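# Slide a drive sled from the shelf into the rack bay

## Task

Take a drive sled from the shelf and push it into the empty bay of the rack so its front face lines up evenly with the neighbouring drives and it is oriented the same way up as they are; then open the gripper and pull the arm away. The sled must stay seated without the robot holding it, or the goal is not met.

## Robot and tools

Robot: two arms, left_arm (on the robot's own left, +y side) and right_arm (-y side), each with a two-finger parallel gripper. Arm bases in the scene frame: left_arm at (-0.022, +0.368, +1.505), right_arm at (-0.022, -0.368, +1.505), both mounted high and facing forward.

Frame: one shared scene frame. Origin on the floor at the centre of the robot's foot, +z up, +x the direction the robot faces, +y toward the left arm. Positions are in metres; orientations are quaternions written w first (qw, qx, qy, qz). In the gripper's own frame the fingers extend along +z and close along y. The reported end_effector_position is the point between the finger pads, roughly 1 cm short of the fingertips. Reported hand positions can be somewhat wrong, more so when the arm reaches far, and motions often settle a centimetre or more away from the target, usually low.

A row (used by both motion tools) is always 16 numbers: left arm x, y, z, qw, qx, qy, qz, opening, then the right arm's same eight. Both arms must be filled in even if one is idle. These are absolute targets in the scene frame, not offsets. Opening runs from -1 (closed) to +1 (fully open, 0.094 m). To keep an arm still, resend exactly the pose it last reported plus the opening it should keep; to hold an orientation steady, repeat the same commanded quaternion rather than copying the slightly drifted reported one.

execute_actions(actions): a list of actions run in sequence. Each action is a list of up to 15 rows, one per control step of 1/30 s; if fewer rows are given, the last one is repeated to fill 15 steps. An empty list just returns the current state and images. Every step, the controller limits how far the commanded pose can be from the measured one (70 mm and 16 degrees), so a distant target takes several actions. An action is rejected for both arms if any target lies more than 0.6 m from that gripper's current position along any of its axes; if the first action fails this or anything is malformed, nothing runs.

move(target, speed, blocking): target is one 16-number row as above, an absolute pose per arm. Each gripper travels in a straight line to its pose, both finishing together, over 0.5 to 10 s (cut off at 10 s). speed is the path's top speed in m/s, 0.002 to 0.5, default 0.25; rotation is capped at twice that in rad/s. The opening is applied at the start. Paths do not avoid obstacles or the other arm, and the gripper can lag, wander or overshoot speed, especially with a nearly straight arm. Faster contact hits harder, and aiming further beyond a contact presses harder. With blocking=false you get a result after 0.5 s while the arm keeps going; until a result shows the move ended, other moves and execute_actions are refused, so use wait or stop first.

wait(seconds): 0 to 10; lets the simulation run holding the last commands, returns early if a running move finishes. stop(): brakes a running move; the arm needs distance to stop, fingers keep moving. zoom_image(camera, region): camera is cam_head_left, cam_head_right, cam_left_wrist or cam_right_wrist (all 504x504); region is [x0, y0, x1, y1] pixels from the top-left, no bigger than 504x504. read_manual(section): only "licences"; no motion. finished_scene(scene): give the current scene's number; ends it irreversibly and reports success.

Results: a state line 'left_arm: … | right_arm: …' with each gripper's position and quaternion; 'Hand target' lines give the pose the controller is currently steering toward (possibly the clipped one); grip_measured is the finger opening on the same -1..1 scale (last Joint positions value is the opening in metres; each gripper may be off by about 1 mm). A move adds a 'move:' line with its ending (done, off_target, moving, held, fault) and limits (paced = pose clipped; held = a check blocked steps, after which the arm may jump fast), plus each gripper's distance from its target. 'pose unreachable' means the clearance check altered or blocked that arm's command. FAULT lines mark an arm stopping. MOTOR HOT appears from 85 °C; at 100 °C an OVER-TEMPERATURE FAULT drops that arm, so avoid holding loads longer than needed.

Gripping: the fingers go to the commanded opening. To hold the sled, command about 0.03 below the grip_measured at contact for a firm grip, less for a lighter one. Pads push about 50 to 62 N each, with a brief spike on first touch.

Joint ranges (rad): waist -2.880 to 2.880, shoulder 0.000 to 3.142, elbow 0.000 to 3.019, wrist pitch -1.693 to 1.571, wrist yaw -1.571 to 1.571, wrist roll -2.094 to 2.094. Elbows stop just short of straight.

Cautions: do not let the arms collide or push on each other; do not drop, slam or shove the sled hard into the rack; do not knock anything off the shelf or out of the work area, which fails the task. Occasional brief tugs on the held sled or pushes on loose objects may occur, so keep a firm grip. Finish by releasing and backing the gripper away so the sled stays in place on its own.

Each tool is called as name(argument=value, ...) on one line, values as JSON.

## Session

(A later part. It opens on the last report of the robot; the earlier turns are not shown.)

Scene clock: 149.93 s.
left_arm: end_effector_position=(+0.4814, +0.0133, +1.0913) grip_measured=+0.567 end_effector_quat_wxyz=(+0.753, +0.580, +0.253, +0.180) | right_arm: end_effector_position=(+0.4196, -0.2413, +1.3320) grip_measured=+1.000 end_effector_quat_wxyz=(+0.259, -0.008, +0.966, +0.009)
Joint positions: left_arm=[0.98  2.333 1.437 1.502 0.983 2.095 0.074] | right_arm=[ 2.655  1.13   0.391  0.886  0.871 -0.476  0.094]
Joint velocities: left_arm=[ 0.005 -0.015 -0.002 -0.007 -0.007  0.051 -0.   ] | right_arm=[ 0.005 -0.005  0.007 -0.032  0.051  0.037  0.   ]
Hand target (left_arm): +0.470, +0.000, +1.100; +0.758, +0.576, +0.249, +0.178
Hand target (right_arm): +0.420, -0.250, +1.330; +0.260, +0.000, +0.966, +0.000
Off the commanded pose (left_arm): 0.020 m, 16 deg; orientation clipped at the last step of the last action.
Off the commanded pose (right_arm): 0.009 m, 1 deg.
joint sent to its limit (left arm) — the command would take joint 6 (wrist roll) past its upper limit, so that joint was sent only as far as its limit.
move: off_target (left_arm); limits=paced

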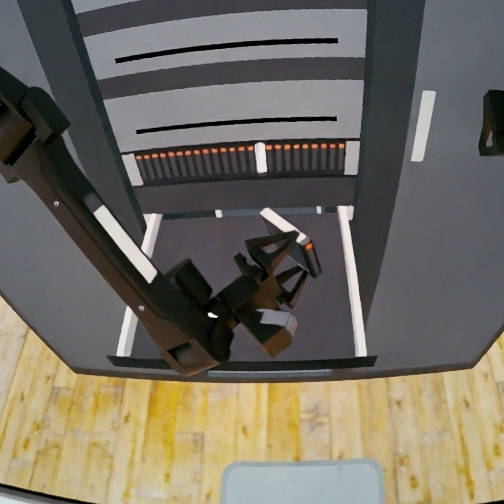

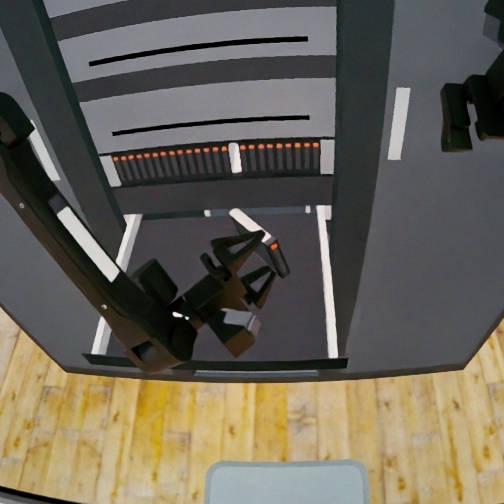

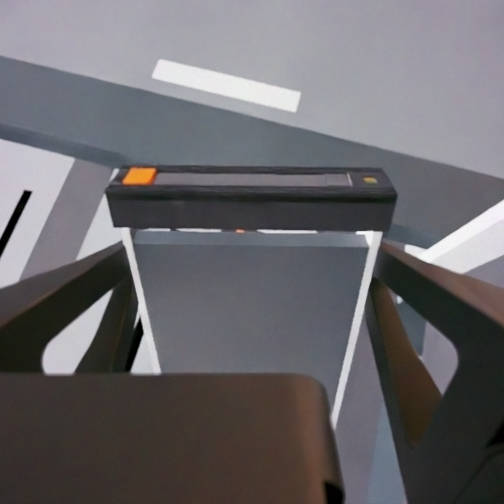

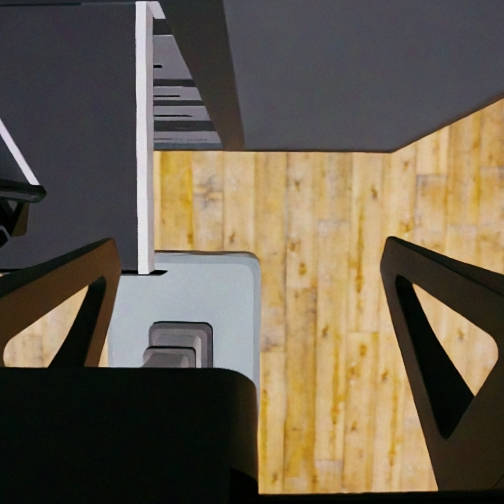

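move(target=[0.47,0.0,1.10,0.758,0.576,0.249,0.178,0.52, 0.542,0.080,1.19,-0.052,-0.306,0.942,-0.122,0.2], speed=0.2)

Scene clock: 187.70 s.
left_arm: end_effector_position=(+0.4814, +0.0133, +1.0913) grip_measured=+0.567 end_effector_quat_wxyz=(+0.753, +0.580, +0.253, +0.180) | right_arm: end_effector_position=(+0.5467, +0.0616, +1.1822) grip_measured=+0.201 end_effector_quat_wxyz=(+0.051, +0.307, -0.941, +0.134)
Joint positions: left_arm=[0.98  2.333 1.437 1.502 0.983 2.095 0.074] | right_arm=[ 2.738  2.223  2.083 -1.037  1.266  0.059  0.056]
Joint velocities: left_arm=[-0.024  0.005  0.002 -0.017  0.051 -0.007 -0.   ] | right_arm=[-0.005 -0.024  0.002 -0.007 -0.066  0.066  0.001]
Hand target (left_arm): +0.470, +0.000, +1.100; +0.758, +0.576, +0.249, +0.178
Hand target (right_arm): +0.542, +0.079, +1.193; -0.044, -0.309, +0.942, -0.126
Off the commanded pose (left_arm): 0.020 m, 1 deg.
Off the commanded pose (right_arm): 0.021 m, 1 deg.
joint sent to its limit (left arm) — the command would take joint 6 (wrist roll) past its upper limit, so that joint was sent only as far as its limit.
move: off_target (left_arm, right_arm)

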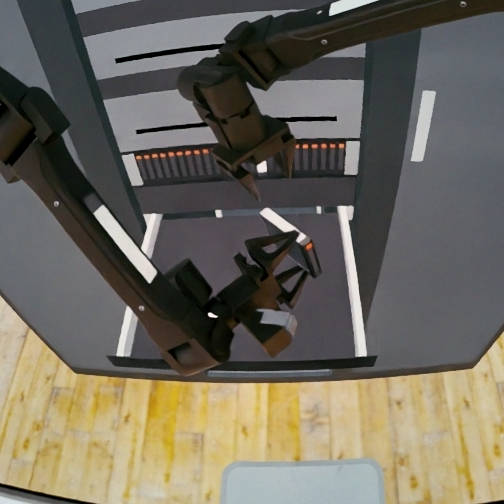

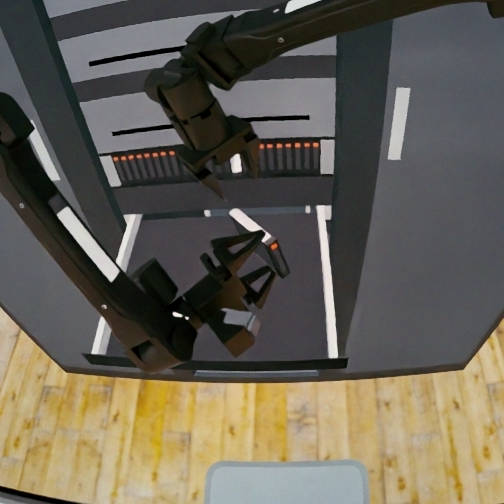

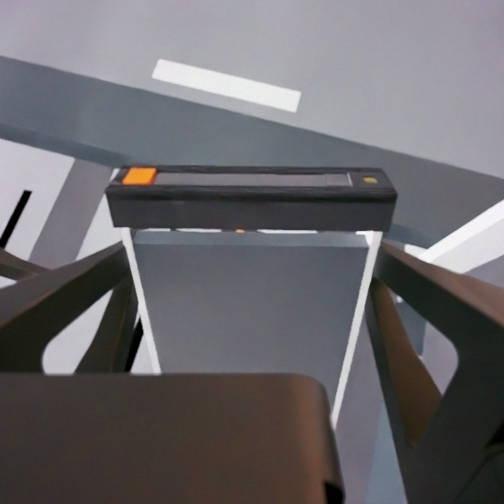

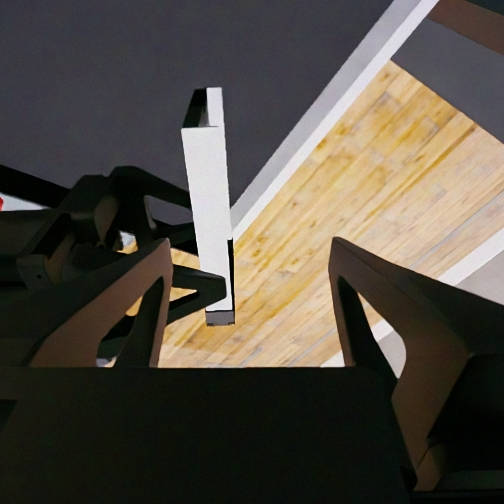

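move(target=[0.47,0.0,1.10,0.758,0.576,0.249,0.178,0.52, 0.533,0.088,1.146,-0.052,-0.306,0.942,-0.122,0.2], speed=0.06)

Scene clock: 196.17 s.
left_arm: end_effector_position=(+0.4814, +0.0133, +1.0913) grip_measured=+0.567 end_effector_quat_wxyz=(+0.753, +0.580, +0.253, +0.180) | right_arm: end_effector_position=(+0.5286, +0.0935, +1.1619) grip_measured=+0.201 end_effector_quat_wxyz=(+0.048, +0.312, -0.942, +0.117)
Joint positions: left_arm=[0.98  2.333 1.437 1.502 0.983 2.095 0.074] | right_arm=[ 2.738  2.292  2.121 -0.949  1.235 -0.006  0.056]
Joint velocities: left_arm=[ 0.005  0.005 -0.002  0.012 -0.051  0.037 -0.   ] | right_arm=[ 0.005 -0.005  0.027  0.002  0.007 -0.022 -0.   ]
Hand target (left_arm): +0.470, +0.000, +1.100; +0.758, +0.576, +0.249, +0.178
Hand target (right_arm): +0.532, +0.087, +1.147; -0.053, -0.306, +0.943, -0.122
Off the commanded pose (left_arm): 0.020 m, 1 deg.
Off the commanded pose (right_arm): 0.017 m, 1 deg.
joint sent to its limit (left arm) — the command would take joint 6 (wrist roll) past its upper limit, so that joint was sent only as far as its limit.
move: off_target (left_arm, right_arm)

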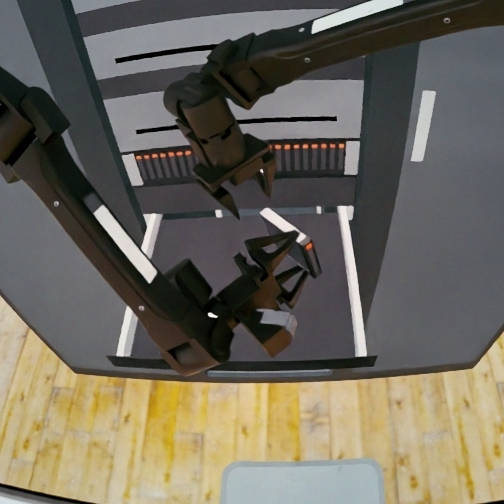

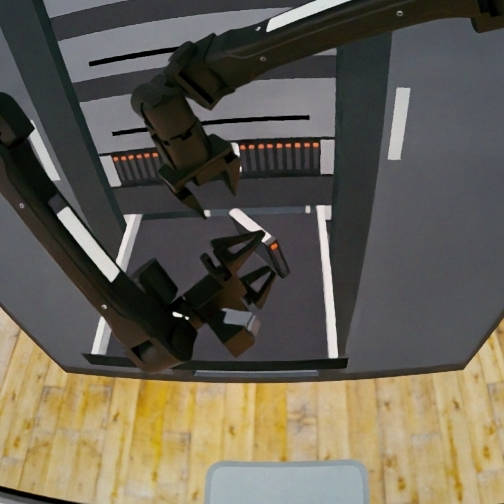

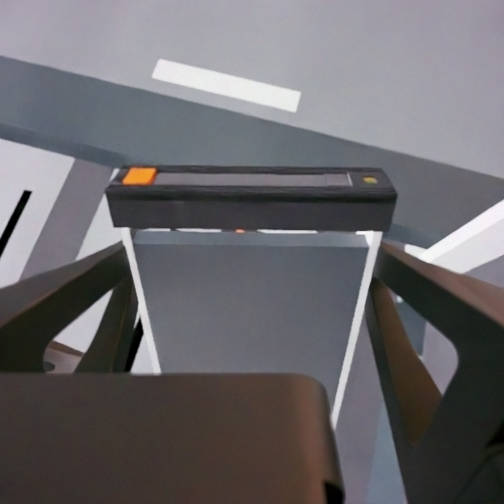

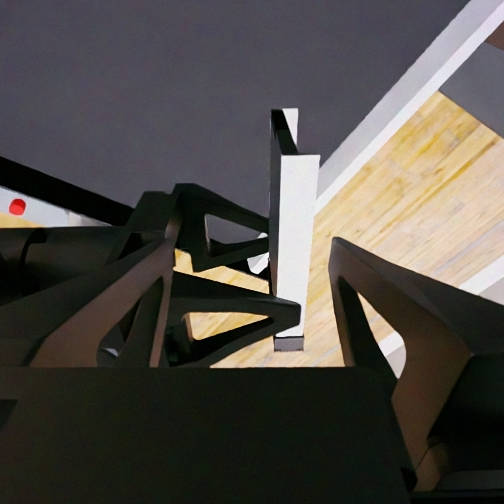

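move(target=[0.47,0.0,1.10,0.758,0.576,0.249,0.178,0.52, 0.545,0.072,1.145,-0.052,-0.306,0.942,-0.122,0.2], speed=0.04)

Scene clock: 210.37 s.
left_arm: end_effector_position=(+0.4814, +0.0133, +1.0913) grip_measured=+0.567 end_effector_quat_wxyz=(+0.753, +0.580, +0.253, +0.180) | right_arm: end_effector_position=(+0.5352, +0.0941, +1.1624) grip_measured=+0.201 end_effector_quat_wxyz=(+0.045, +0.316, -0.941, +0.112)
Joint positions: left_arm=[0.98  2.333 1.437 1.502 0.983 2.095 0.074] | right_arm=[ 2.737  2.287  2.123 -0.923  1.228 -0.044  0.056]
Joint velocities: left_arm=[-0.005 -0.005 -0.007 -0.002 -0.037  0.007  0.   ] | right_arm=[ 0.005 -0.015  0.012 -0.012 -0.022  0.007 -0.   ]
Hand target (left_arm): +0.470, +0.000, +1.100; +0.758, +0.576, +0.249, +0.178
Hand target (right_arm): +0.545, +0.072, +1.145; -0.053, -0.306, +0.943, -0.122
Off the commanded pose (left_arm): 0.020 m, 1 deg.
Off the commanded pose (right_arm): 0.030 m, 2 deg.
joint sent to its limit (left arm) — the command would take joint 6 (wrist roll) past its upper limit, so that joint was sent only as far as its limit.
move: off_target (left_arm, right_arm)

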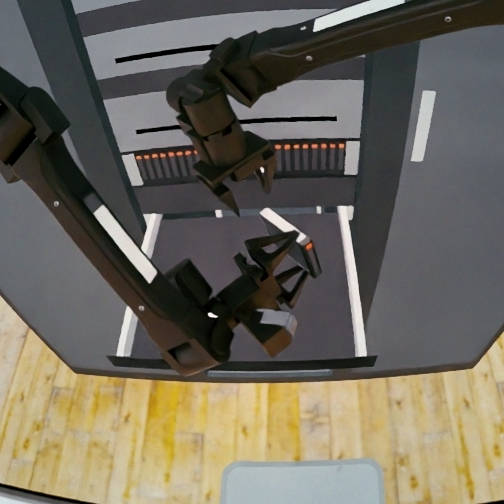

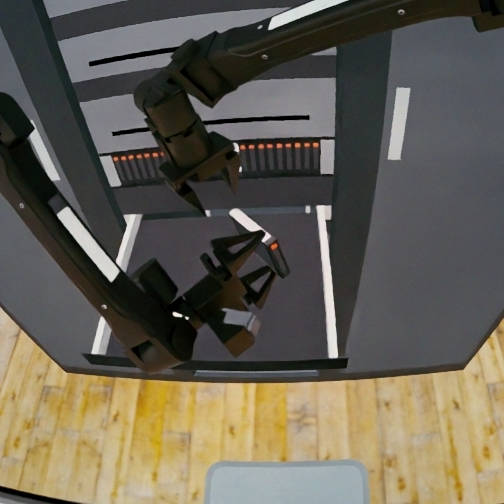

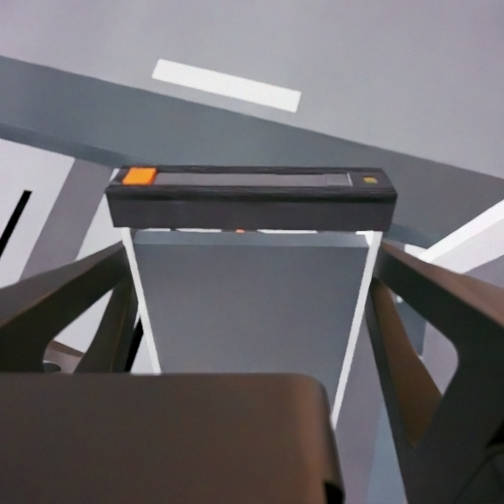

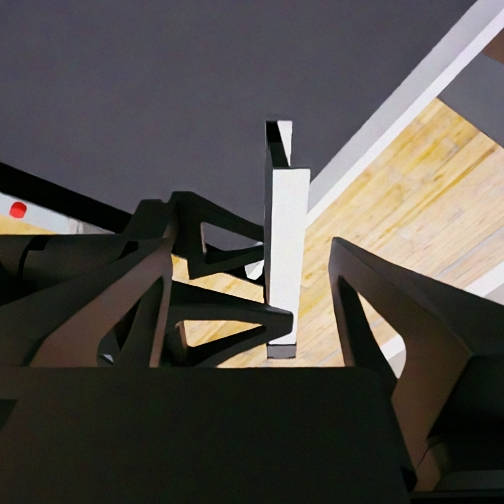

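move(target=[0.47,0.0,1.10,0.758,0.576,0.249,0.178,0.52, 0.549,0.046,1.118,-0.052,-0.306,0.942,-0.122,0.4], speed=0.04)

Scene clock: 218.40 s.
left_arm: end_effector_position=(+0.4814, +0.0133, +1.0913) grip_measured=+0.567 end_effector_quat_wxyz=(+0.753, +0.580, +0.253, +0.180) | right_arm: end_effector_position=(+0.5398, +0.0673, +1.1320) grip_measured=+0.399 end_effector_quat_wxyz=(+0.047, +0.314, -0.941, +0.113)
Joint positions: left_arm=[0.98  2.333 1.437 1.502 0.983 2.095 0.074] | right_arm=[ 2.682  2.245  2.042 -0.773  1.2   -0.163  0.066]
Joint velocities: left_arm=[ 0.005  0.005  0.012 -0.007  0.066  0.007 -0.   ] | right_arm=[ 0.005 -0.015  0.007  0.012 -0.037  0.022  0.   ]
Hand target (left_arm): +0.470, +0.000, +1.100; +0.758, +0.576, +0.249, +0.178
Hand target (right_arm): +0.548, +0.046, +1.118; -0.054, -0.306, +0.943, -0.122
Off the commanded pose (left_arm): 0.020 m, 1 deg.
Off the commanded pose (right_arm): 0.027 m, 2 deg.
joint sent to its limit (left arm) — the command would take joint 6 (wrist roll) past its upper limit, so that joint was sent only as far as its limit.
move: off_target (left_arm, right_arm)

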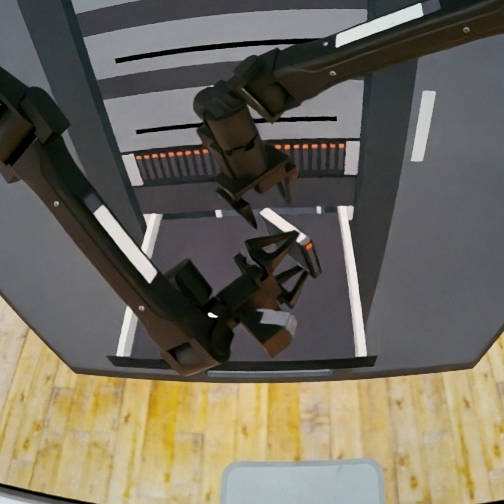

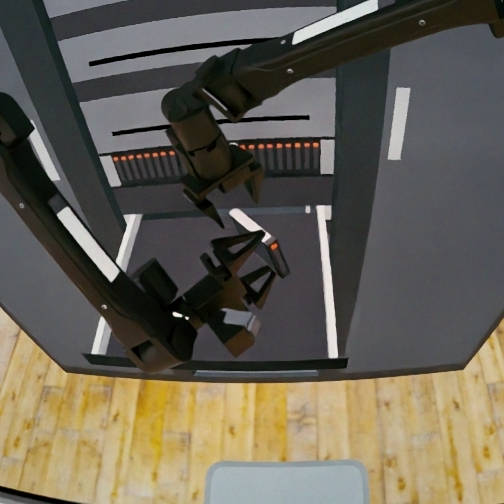

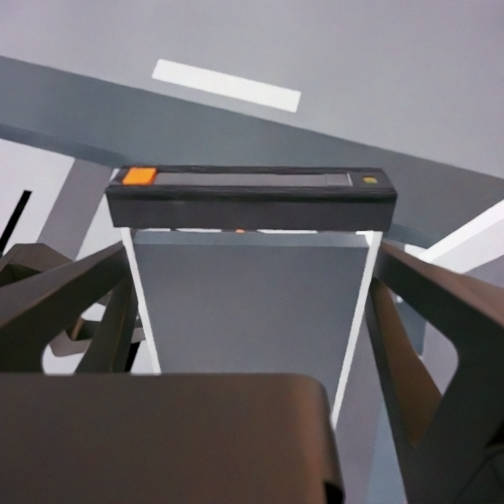

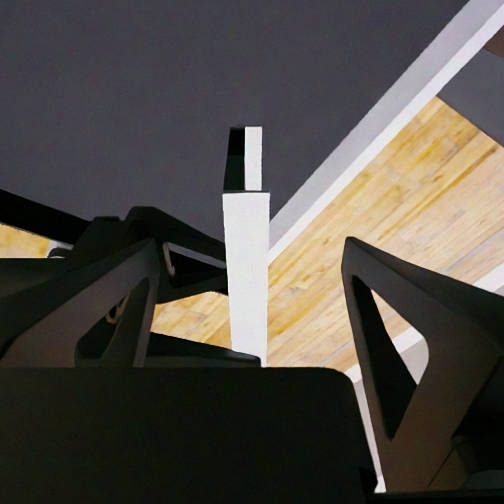

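Centred. Descend 3 cm more.

move(target=[0.47,0.0,1.10,0.758,0.576,0.249,0.178,0.52, 0.548,0.038,1.088,-0.052,-0.306,0.942,-0.122,0.2], speed=0.04)

Scene clock: 224.77 s.
left_arm: end_effector_position=(+0.4814, +0.0133, +1.0913) grip_measured=+0.567 end_effector_quat_wxyz=(+0.753, +0.580, +0.253, +0.180) | right_arm: end_effector_position=(+0.5481, +0.0543, +1.1056) grip_measured=+0.201 end_effector_quat_wxyz=(+0.044, +0.308, -0.944, +0.113)
Joint positions: left_arm=[0.98  2.333 1.437 1.502 0.983 2.095 0.074] | right_arm=[ 2.641  2.245  2.034 -0.672  1.176 -0.247  0.056]
Joint velocities: left_arm=[-0.015  0.005  0.017  0.007 -0.051  0.051  0.   ] | right_arm=[-0.015 -0.005 -0.017  0.012 -0.022  0.051 -0.001]
Hand target (left_arm): +0.470, +0.000, +1.100; +0.758, +0.576, +0.249, +0.178
Hand target (right_arm): +0.548, +0.038, +1.088; -0.053, -0.306, +0.943, -0.122
Off the commanded pose (left_arm): 0.020 m, 1 deg.
Off the commanded pose (right_arm): 0.024 m, 1 deg.
joint sent to its limit (left arm) — the command would take joint 6 (wrist roll) past its upper limit, so that joint was sent only as far as its limit.
move: off_target (left_arm, right_arm)

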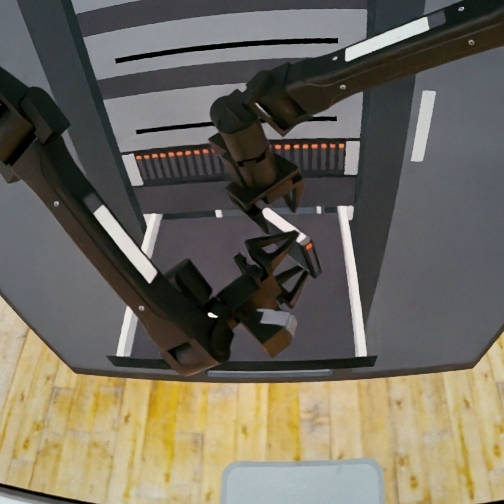

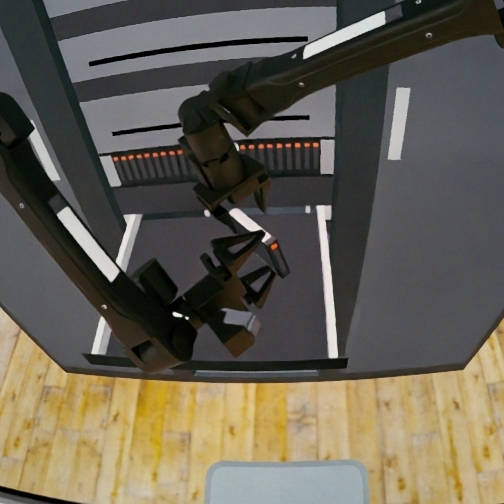

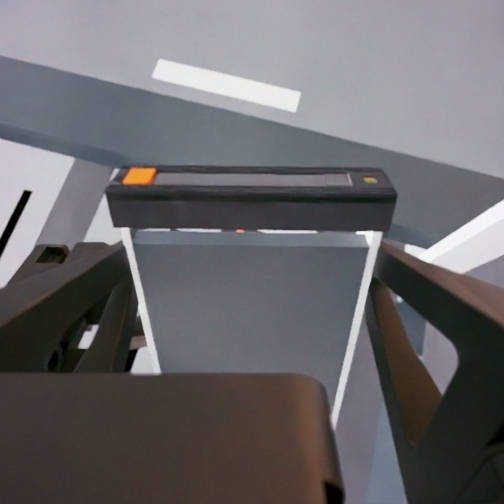

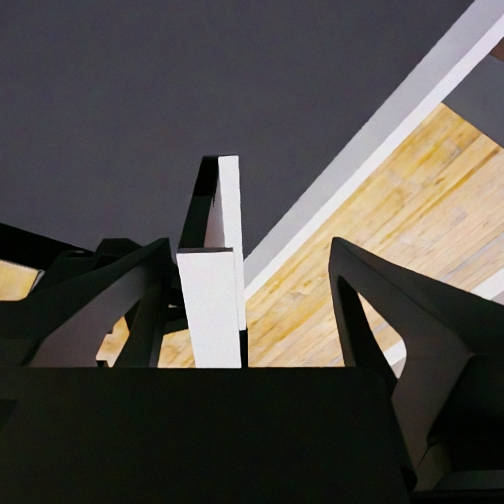

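move(target=[0.47,0.0,1.10,0.758,0.576,0.249,0.178,0.52, 0.538,0.042,1.076,-0.052,-0.306,0.942,-0.122,0.2], speed=0.03)

Scene clock: 233.60 s.
left_arm: end_effector_position=(+0.4814, +0.0133, +1.0913) grip_measured=+0.567 end_effector_quat_wxyz=(+0.753, +0.580, +0.253, +0.180) | right_arm: end_effector_position=(+0.5490, +0.0547, +1.1011) grip_measured=+0.201 end_effector_quat_wxyz=(+0.039, +0.302, -0.946, +0.112)
Joint positions: left_arm=[0.98  2.333 1.437 1.502 0.983 2.095 0.074] | right_arm=[ 2.636  2.245  2.024 -0.627  1.171 -0.267  0.056]
Joint velocities: left_arm=[-0.015 -0.005 -0.017  0.007  0.022  0.037  0.   ] | right_arm=[-0.005 -0.015 -0.012  0.017 -0.037 -0.007 -0.   ]
Hand target (left_arm): +0.470, +0.000, +1.100; +0.758, +0.576, +0.249, +0.178
Hand target (right_arm): +0.537, +0.042, +1.077; -0.053, -0.306, +0.943, -0.122
Off the commanded pose (left_arm): 0.020 m, 1 deg.
Off the commanded pose (right_arm): 0.030 m, 2 deg.
joint sent to its limit (left arm) — the command would take joint 6 (wrist roll) past its upper limit, so that joint was sent only as far as its limit.
move: off_target (left_arm, right_arm)

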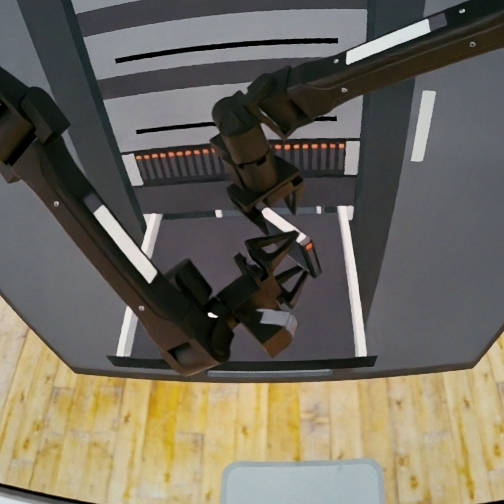

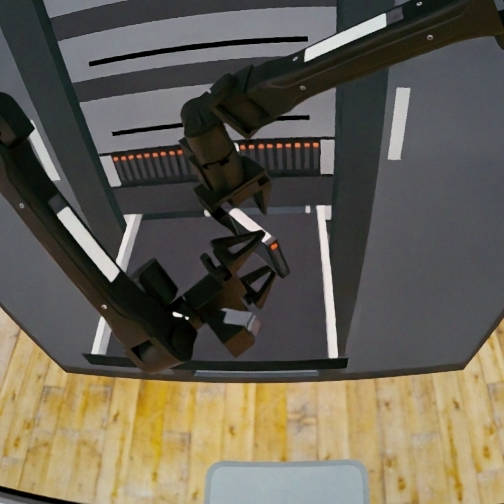

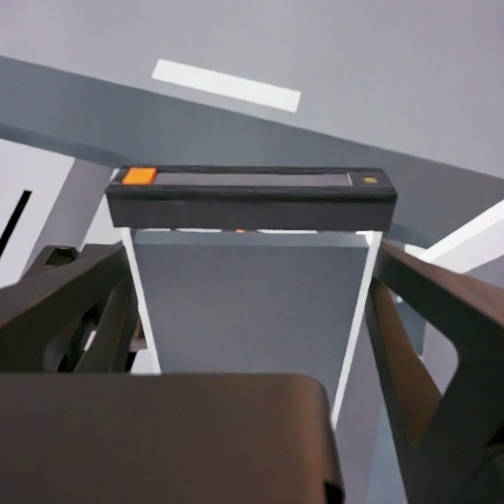

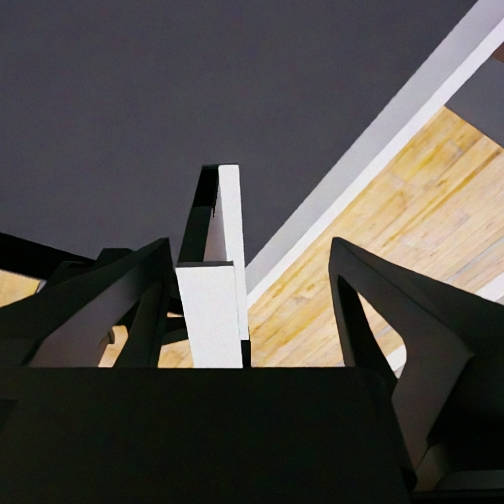

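Shoulder is sticking; push further.

move(target=[0.47,0.0,1.10,0.758,0.576,0.249,0.178,0.52, 0.532,0.049,1.074,-0.052,-0.306,0.942,-0.122,0.2], speed=0.03)

Scene clock: 238.83 s.
left_arm: end_effector_position=(+0.4814, +0.0133, +1.0913) grip_measured=+0.567 end_effector_quat_wxyz=(+0.753, +0.580, +0.253, +0.180) | right_arm: end_effector_position=(+0.5414, +0.0588, +1.0970) grip_measured=+0.201 end_effector_quat_wxyz=(+0.041, +0.306, -0.944, +0.112)
Joint positions: left_arm=[0.98  2.333 1.437 1.502 0.983 2.095 0.074] | right_arm=[ 2.636  2.258  2.024 -0.624  1.171 -0.268  0.056]
Joint velocities: left_arm=[-0.005 -0.005  0.002 -0.007 -0.051 -0.051  0.   ] | right_arm=[-0.024  0.005 -0.017 -0.007 -0.007 -0.022 -0.001]
Hand target (left_arm): +0.470, +0.000, +1.100; +0.758, +0.576, +0.249, +0.178
Hand target (right_arm): +0.532, +0.048, +1.075; -0.052, -0.306, +0.943, -0.122
Off the commanded pose (left_arm): 0.020 m, 1 deg.
Off the commanded pose (right_arm): 0.027 m, 2 deg.
joint sent to its limit (left arm) — the command would take joint 6 (wrist roll) past its upper limit, so that joint was sent only as far as its limit.
move: off_target (left_arm, right_arm)

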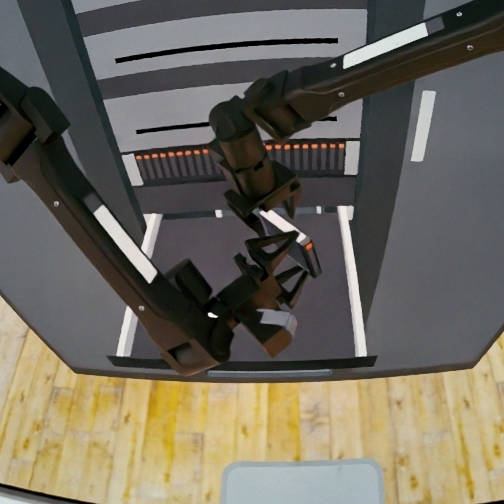

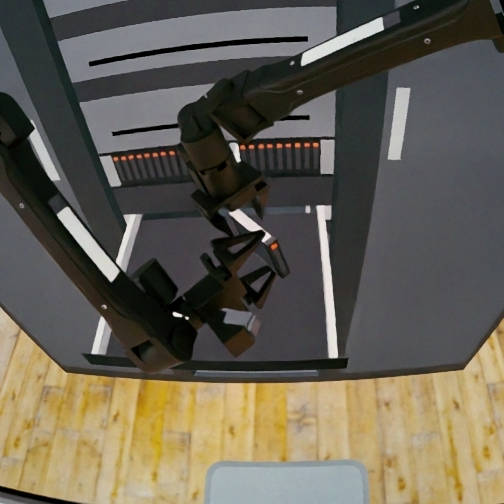

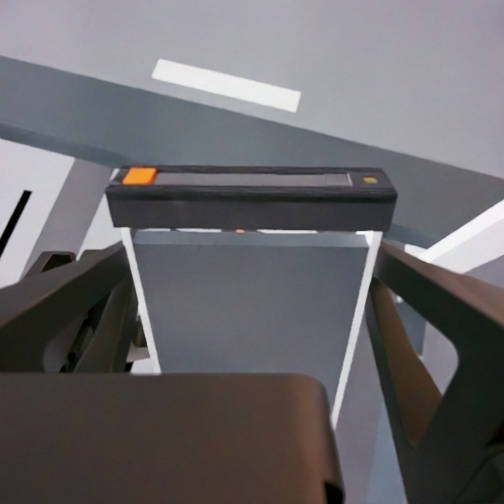

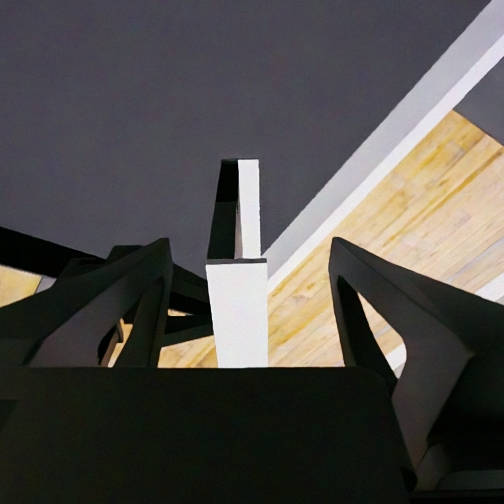

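Good enough. Close.

move(target=[0.47,0.0,1.10,0.758,0.576,0.249,0.178,0.52, 0.532,0.049,1.074,-0.052,-0.306,0.942,-0.122,-0.75], speed=0.03)

Scene clock: 242.87 s.
left_arm: end_effector_position=(+0.4814, +0.0133, +1.0918) grip_measured=+0.567 end_effector_quat_wxyz=(+0.753, +0.580, +0.252, +0.180) | right_arm: end_effector_position=(+0.5399, +0.0612, +1.0963) grip_measured=-0.735 end_effector_quat_wxyz=(+0.042, +0.310, -0.944, +0.105)
Joint positions: left_arm=[0.98  2.333 1.438 1.504 0.985 2.094 0.074] | right_arm=[ 2.636  2.258  2.023 -0.624  1.156 -0.276  0.012]
Joint velocities: left_arm=[ 0.005  0.005  0.012  0.007 -0.007  0.022 -0.   ] | right_arm=[-0.005 -0.005 -0.007  0.007 -0.007  0.081 -0.001]
Hand target (left_arm): +0.470, +0.000, +1.100; +0.758, +0.576, +0.249, +0.178
Hand target (right_arm): +0.531, +0.049, +1.075; -0.052, -0.306, +0.943, -0.122
Off the commanded pose (left_arm): 0.019 m, 1 deg.
Off the commanded pose (right_arm): 0.027 m, 2 deg.
joint sent to its limit (left arm) — the command would take joint 6 (wrist roll) past its upper limit, so that joint was sent only as far as its limit.
move: off_target (left_arm, right_arm)

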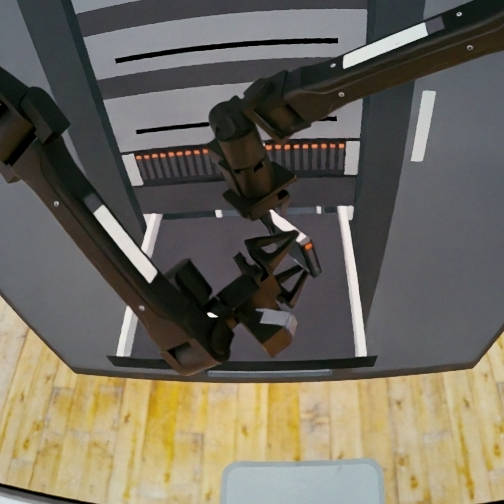

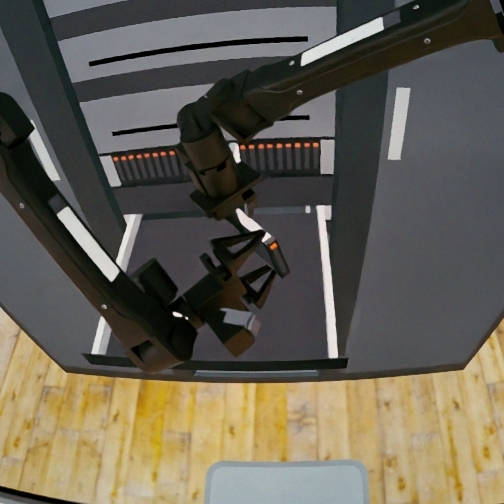

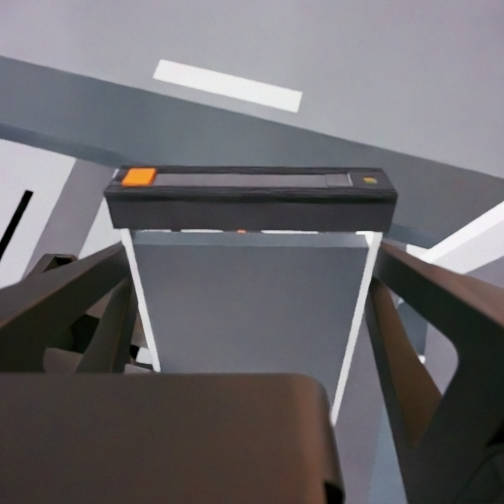

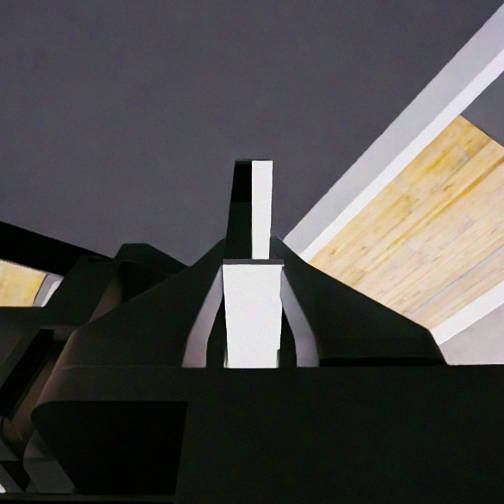

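move(target=[0.47,0.0,1.10,0.758,0.576,0.249,0.178,0.52, 0.532,0.049,1.074,-0.052,-0.306,0.942,-0.122,-0.79])

move(target=[0.47,0.0,1.10,0.758,0.576,0.249,0.178,1, 0.532,0.049,1.074,-0.052,-0.306,0.942,-0.122,-0.79])

move(target=[0.43,0.085,1.075,0.758,0.576,0.249,0.178,1, 0.532,0.049,1.074,-0.052,-0.306,0.942,-0.122,-0.79], speed=0.08)

Scene clock: 251.00 s.
left_arm: end_effector_position=(+0.4818, +0.0135, +1.0920) grip_measured=+0.567 end_effector_quat_wxyz=(+0.754, +0.579, +0.252, +0.181) | right_arm: end_effector_position=(+0.5394, +0.0620, +1.0961) grip_measured=-0.751 end_effector_quat_wxyz=(+0.043, +0.314, -0.943, +0.102)
Joint positions: left_arm=[0.98  2.333 1.439 1.505 0.985 2.093 0.074] | right_arm=[ 2.636  2.258  2.023 -0.624  1.15  -0.282  0.012]
Joint velocities: left_arm=[-0.005 -0.015 -0.007 -0.007  0.022 -0.051 -0.001] | right_arm=[-0.015  0.005 -0.002  0.002  0.037 -0.051 -0.   ]
Hand target (left_arm): +0.470, +0.000, +1.100; +0.758, +0.576, +0.249, +0.178
Hand target (right_arm): +0.532, +0.049, +1.075; -0.052, -0.306, +0.943, -0.122
Off the commanded pose (left_arm): 0.020 m, 1 deg.
Off the commanded pose (right_arm): 0.027 m, 3 deg.
joint sent to its limit (left arm) — the command would take joint 6 (wrist roll) past its upper limit, so that joint was sent only as far as its limit.
move: off_target (left_arm, right_arm)

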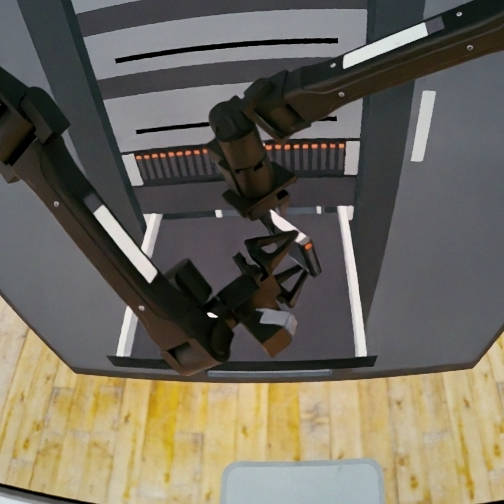

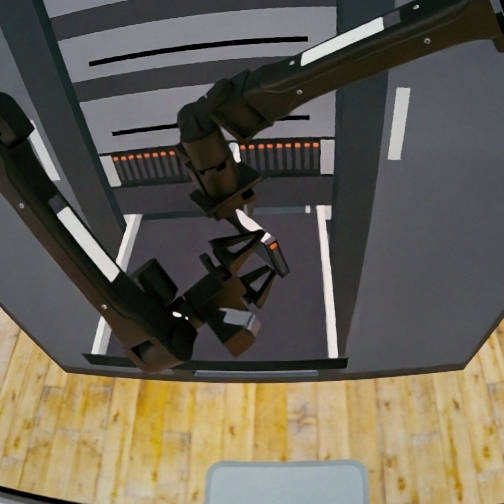

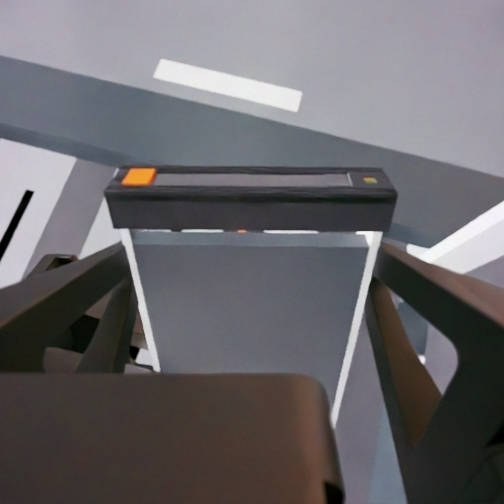

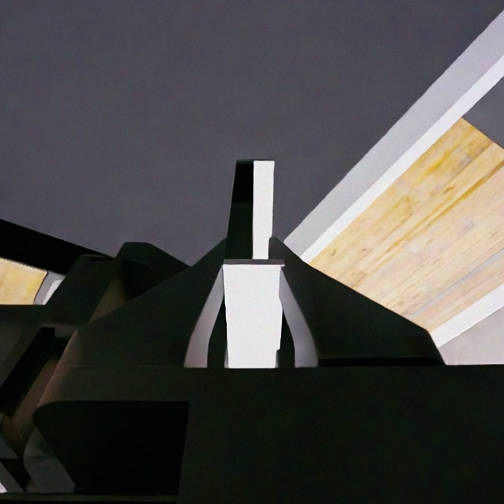

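Scene clock: 251.70 s.
left_arm: end_effector_position=(+0.4818, +0.0125, +1.0929) grip_measured=+1.000 end_effector_quat_wxyz=(+0.754, +0.579, +0.251, +0.182) | right_arm: end_effector_position=(+0.5402, +0.0592, +1.0958) grip_measured=-0.767 end_effector_quat_wxyz=(+0.042, +0.313, -0.942, +0.110)
Joint positions: left_arm=[0.978 2.333 1.439 1.505 0.985 2.096 0.094] | right_arm=[ 2.634  2.259  2.023 -0.622  1.166 -0.282  0.011]
Joint velocities: left_arm=[ 0.005 -0.005  0.002 -0.017 -0.037  0.022  0.   ] | right_arm=[ 0.005  0.015  0.007 -0.012 -0.066 -0.081 -0.   ]
Hand target (left_arm): +0.470, +0.000, +1.100; +0.758, +0.576, +0.249, +0.178
Hand target (right_arm): +0.532, +0.049, +1.075; -0.052, -0.306, +0.943, -0.122
Off the commanded pose (left_arm): 0.019 m, 1 deg.
Off the commanded pose (right_arm): 0.025 m, 2 deg.
joint sent to its limit (left arm) — the command would take joint 6 (wrist roll) past its upper limit, so that joint was sent only as far as its limit.
move: off_target (left_arm, right_arm)

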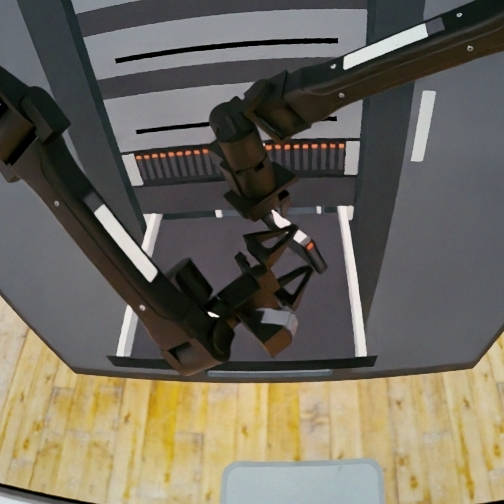

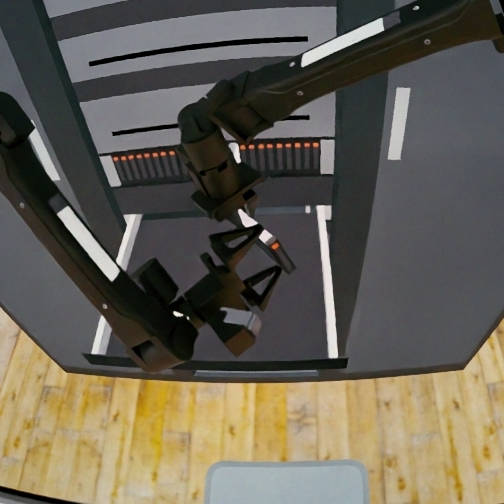

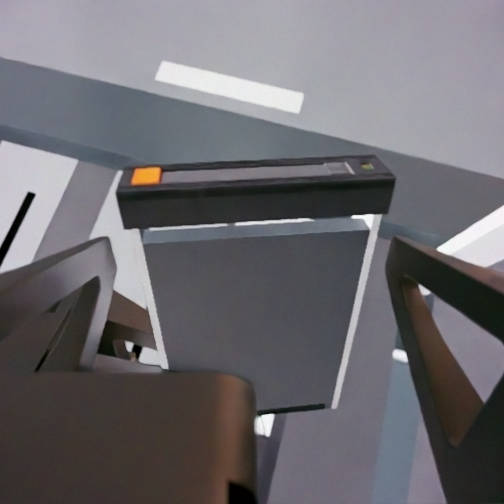

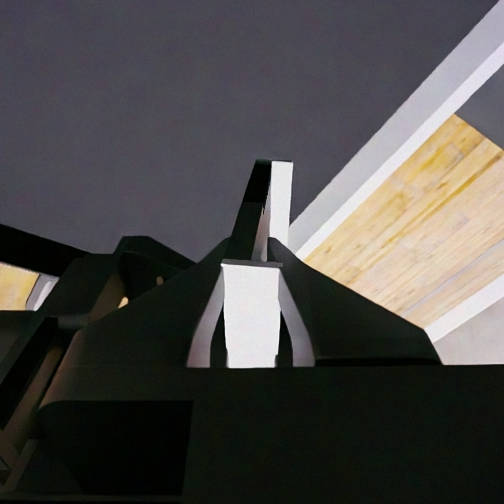

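Scene clock: 253.23 s.
left_arm: end_effector_position=(+0.4312, +0.0721, +1.0755) grip_measured=+1.000 end_effector_quat_wxyz=(+0.749, +0.601, +0.238, +0.145) | right_arm: end_effector_position=(+0.5403, +0.0591, +1.0958) grip_measured=-0.767 end_effector_quat_wxyz=(+0.042, +0.313, -0.942, +0.110)
Joint positions: left_arm=[1.092 2.301 1.308 1.554 1.112 2.081 0.094] | right_arm=[ 2.634  2.259  2.023 -0.622  1.167 -0.282  0.011]
Joint velocities: left_arm=[-0.024 -0.005 -0.012 -0.007 -0.007 -0.037  0.   ] | right_arm=[-0.015 -0.005  0.002 -0.007  0.022 -0.037  0.   ]
Hand target (left_arm): +0.431, +0.085, +1.076; +0.743, +0.607, +0.236, +0.154
Hand target (right_arm): +0.532, +0.049, +1.075; -0.052, -0.306, +0.943, -0.122
Off the commanded pose (left_arm): 0.013 m, 5 deg.
Off the commanded pose (right_arm): 0.025 m, 2 deg.
joint sent to its limit (left arm) — the command would take joint 4 (wrist pitch) past its upper limit, so that joint was sent only as far as its limit.
move: off_target (left_arm, right_arm)

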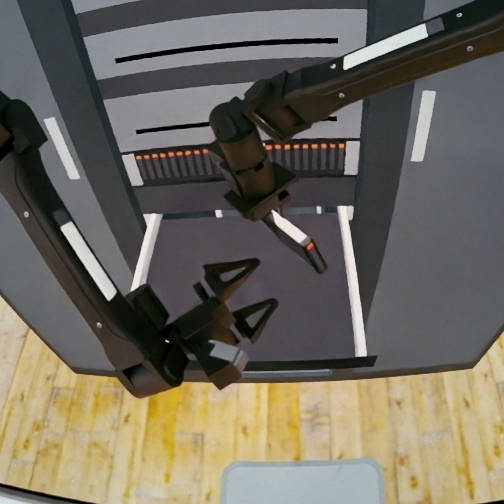

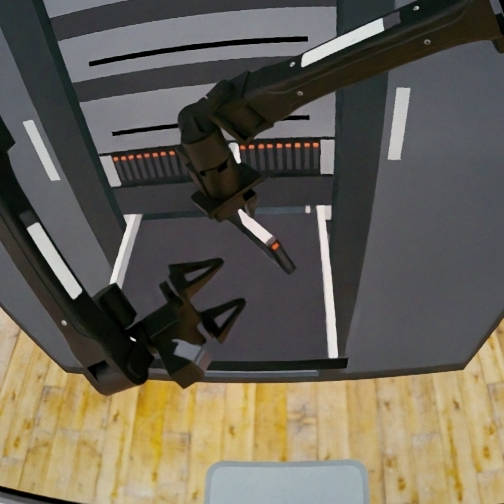

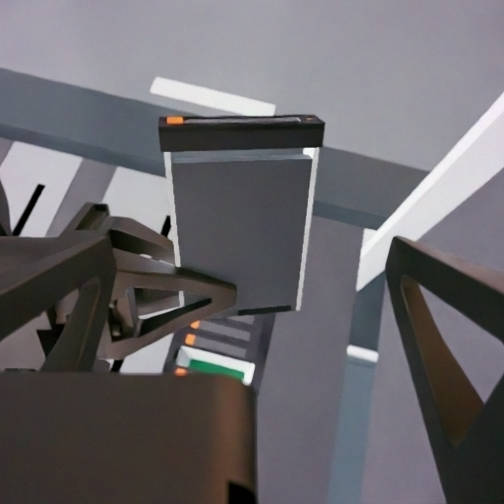

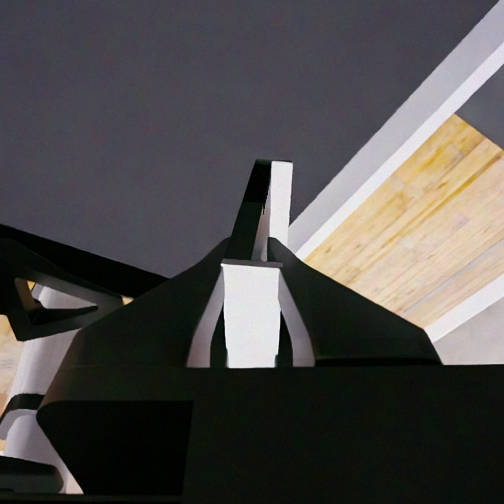

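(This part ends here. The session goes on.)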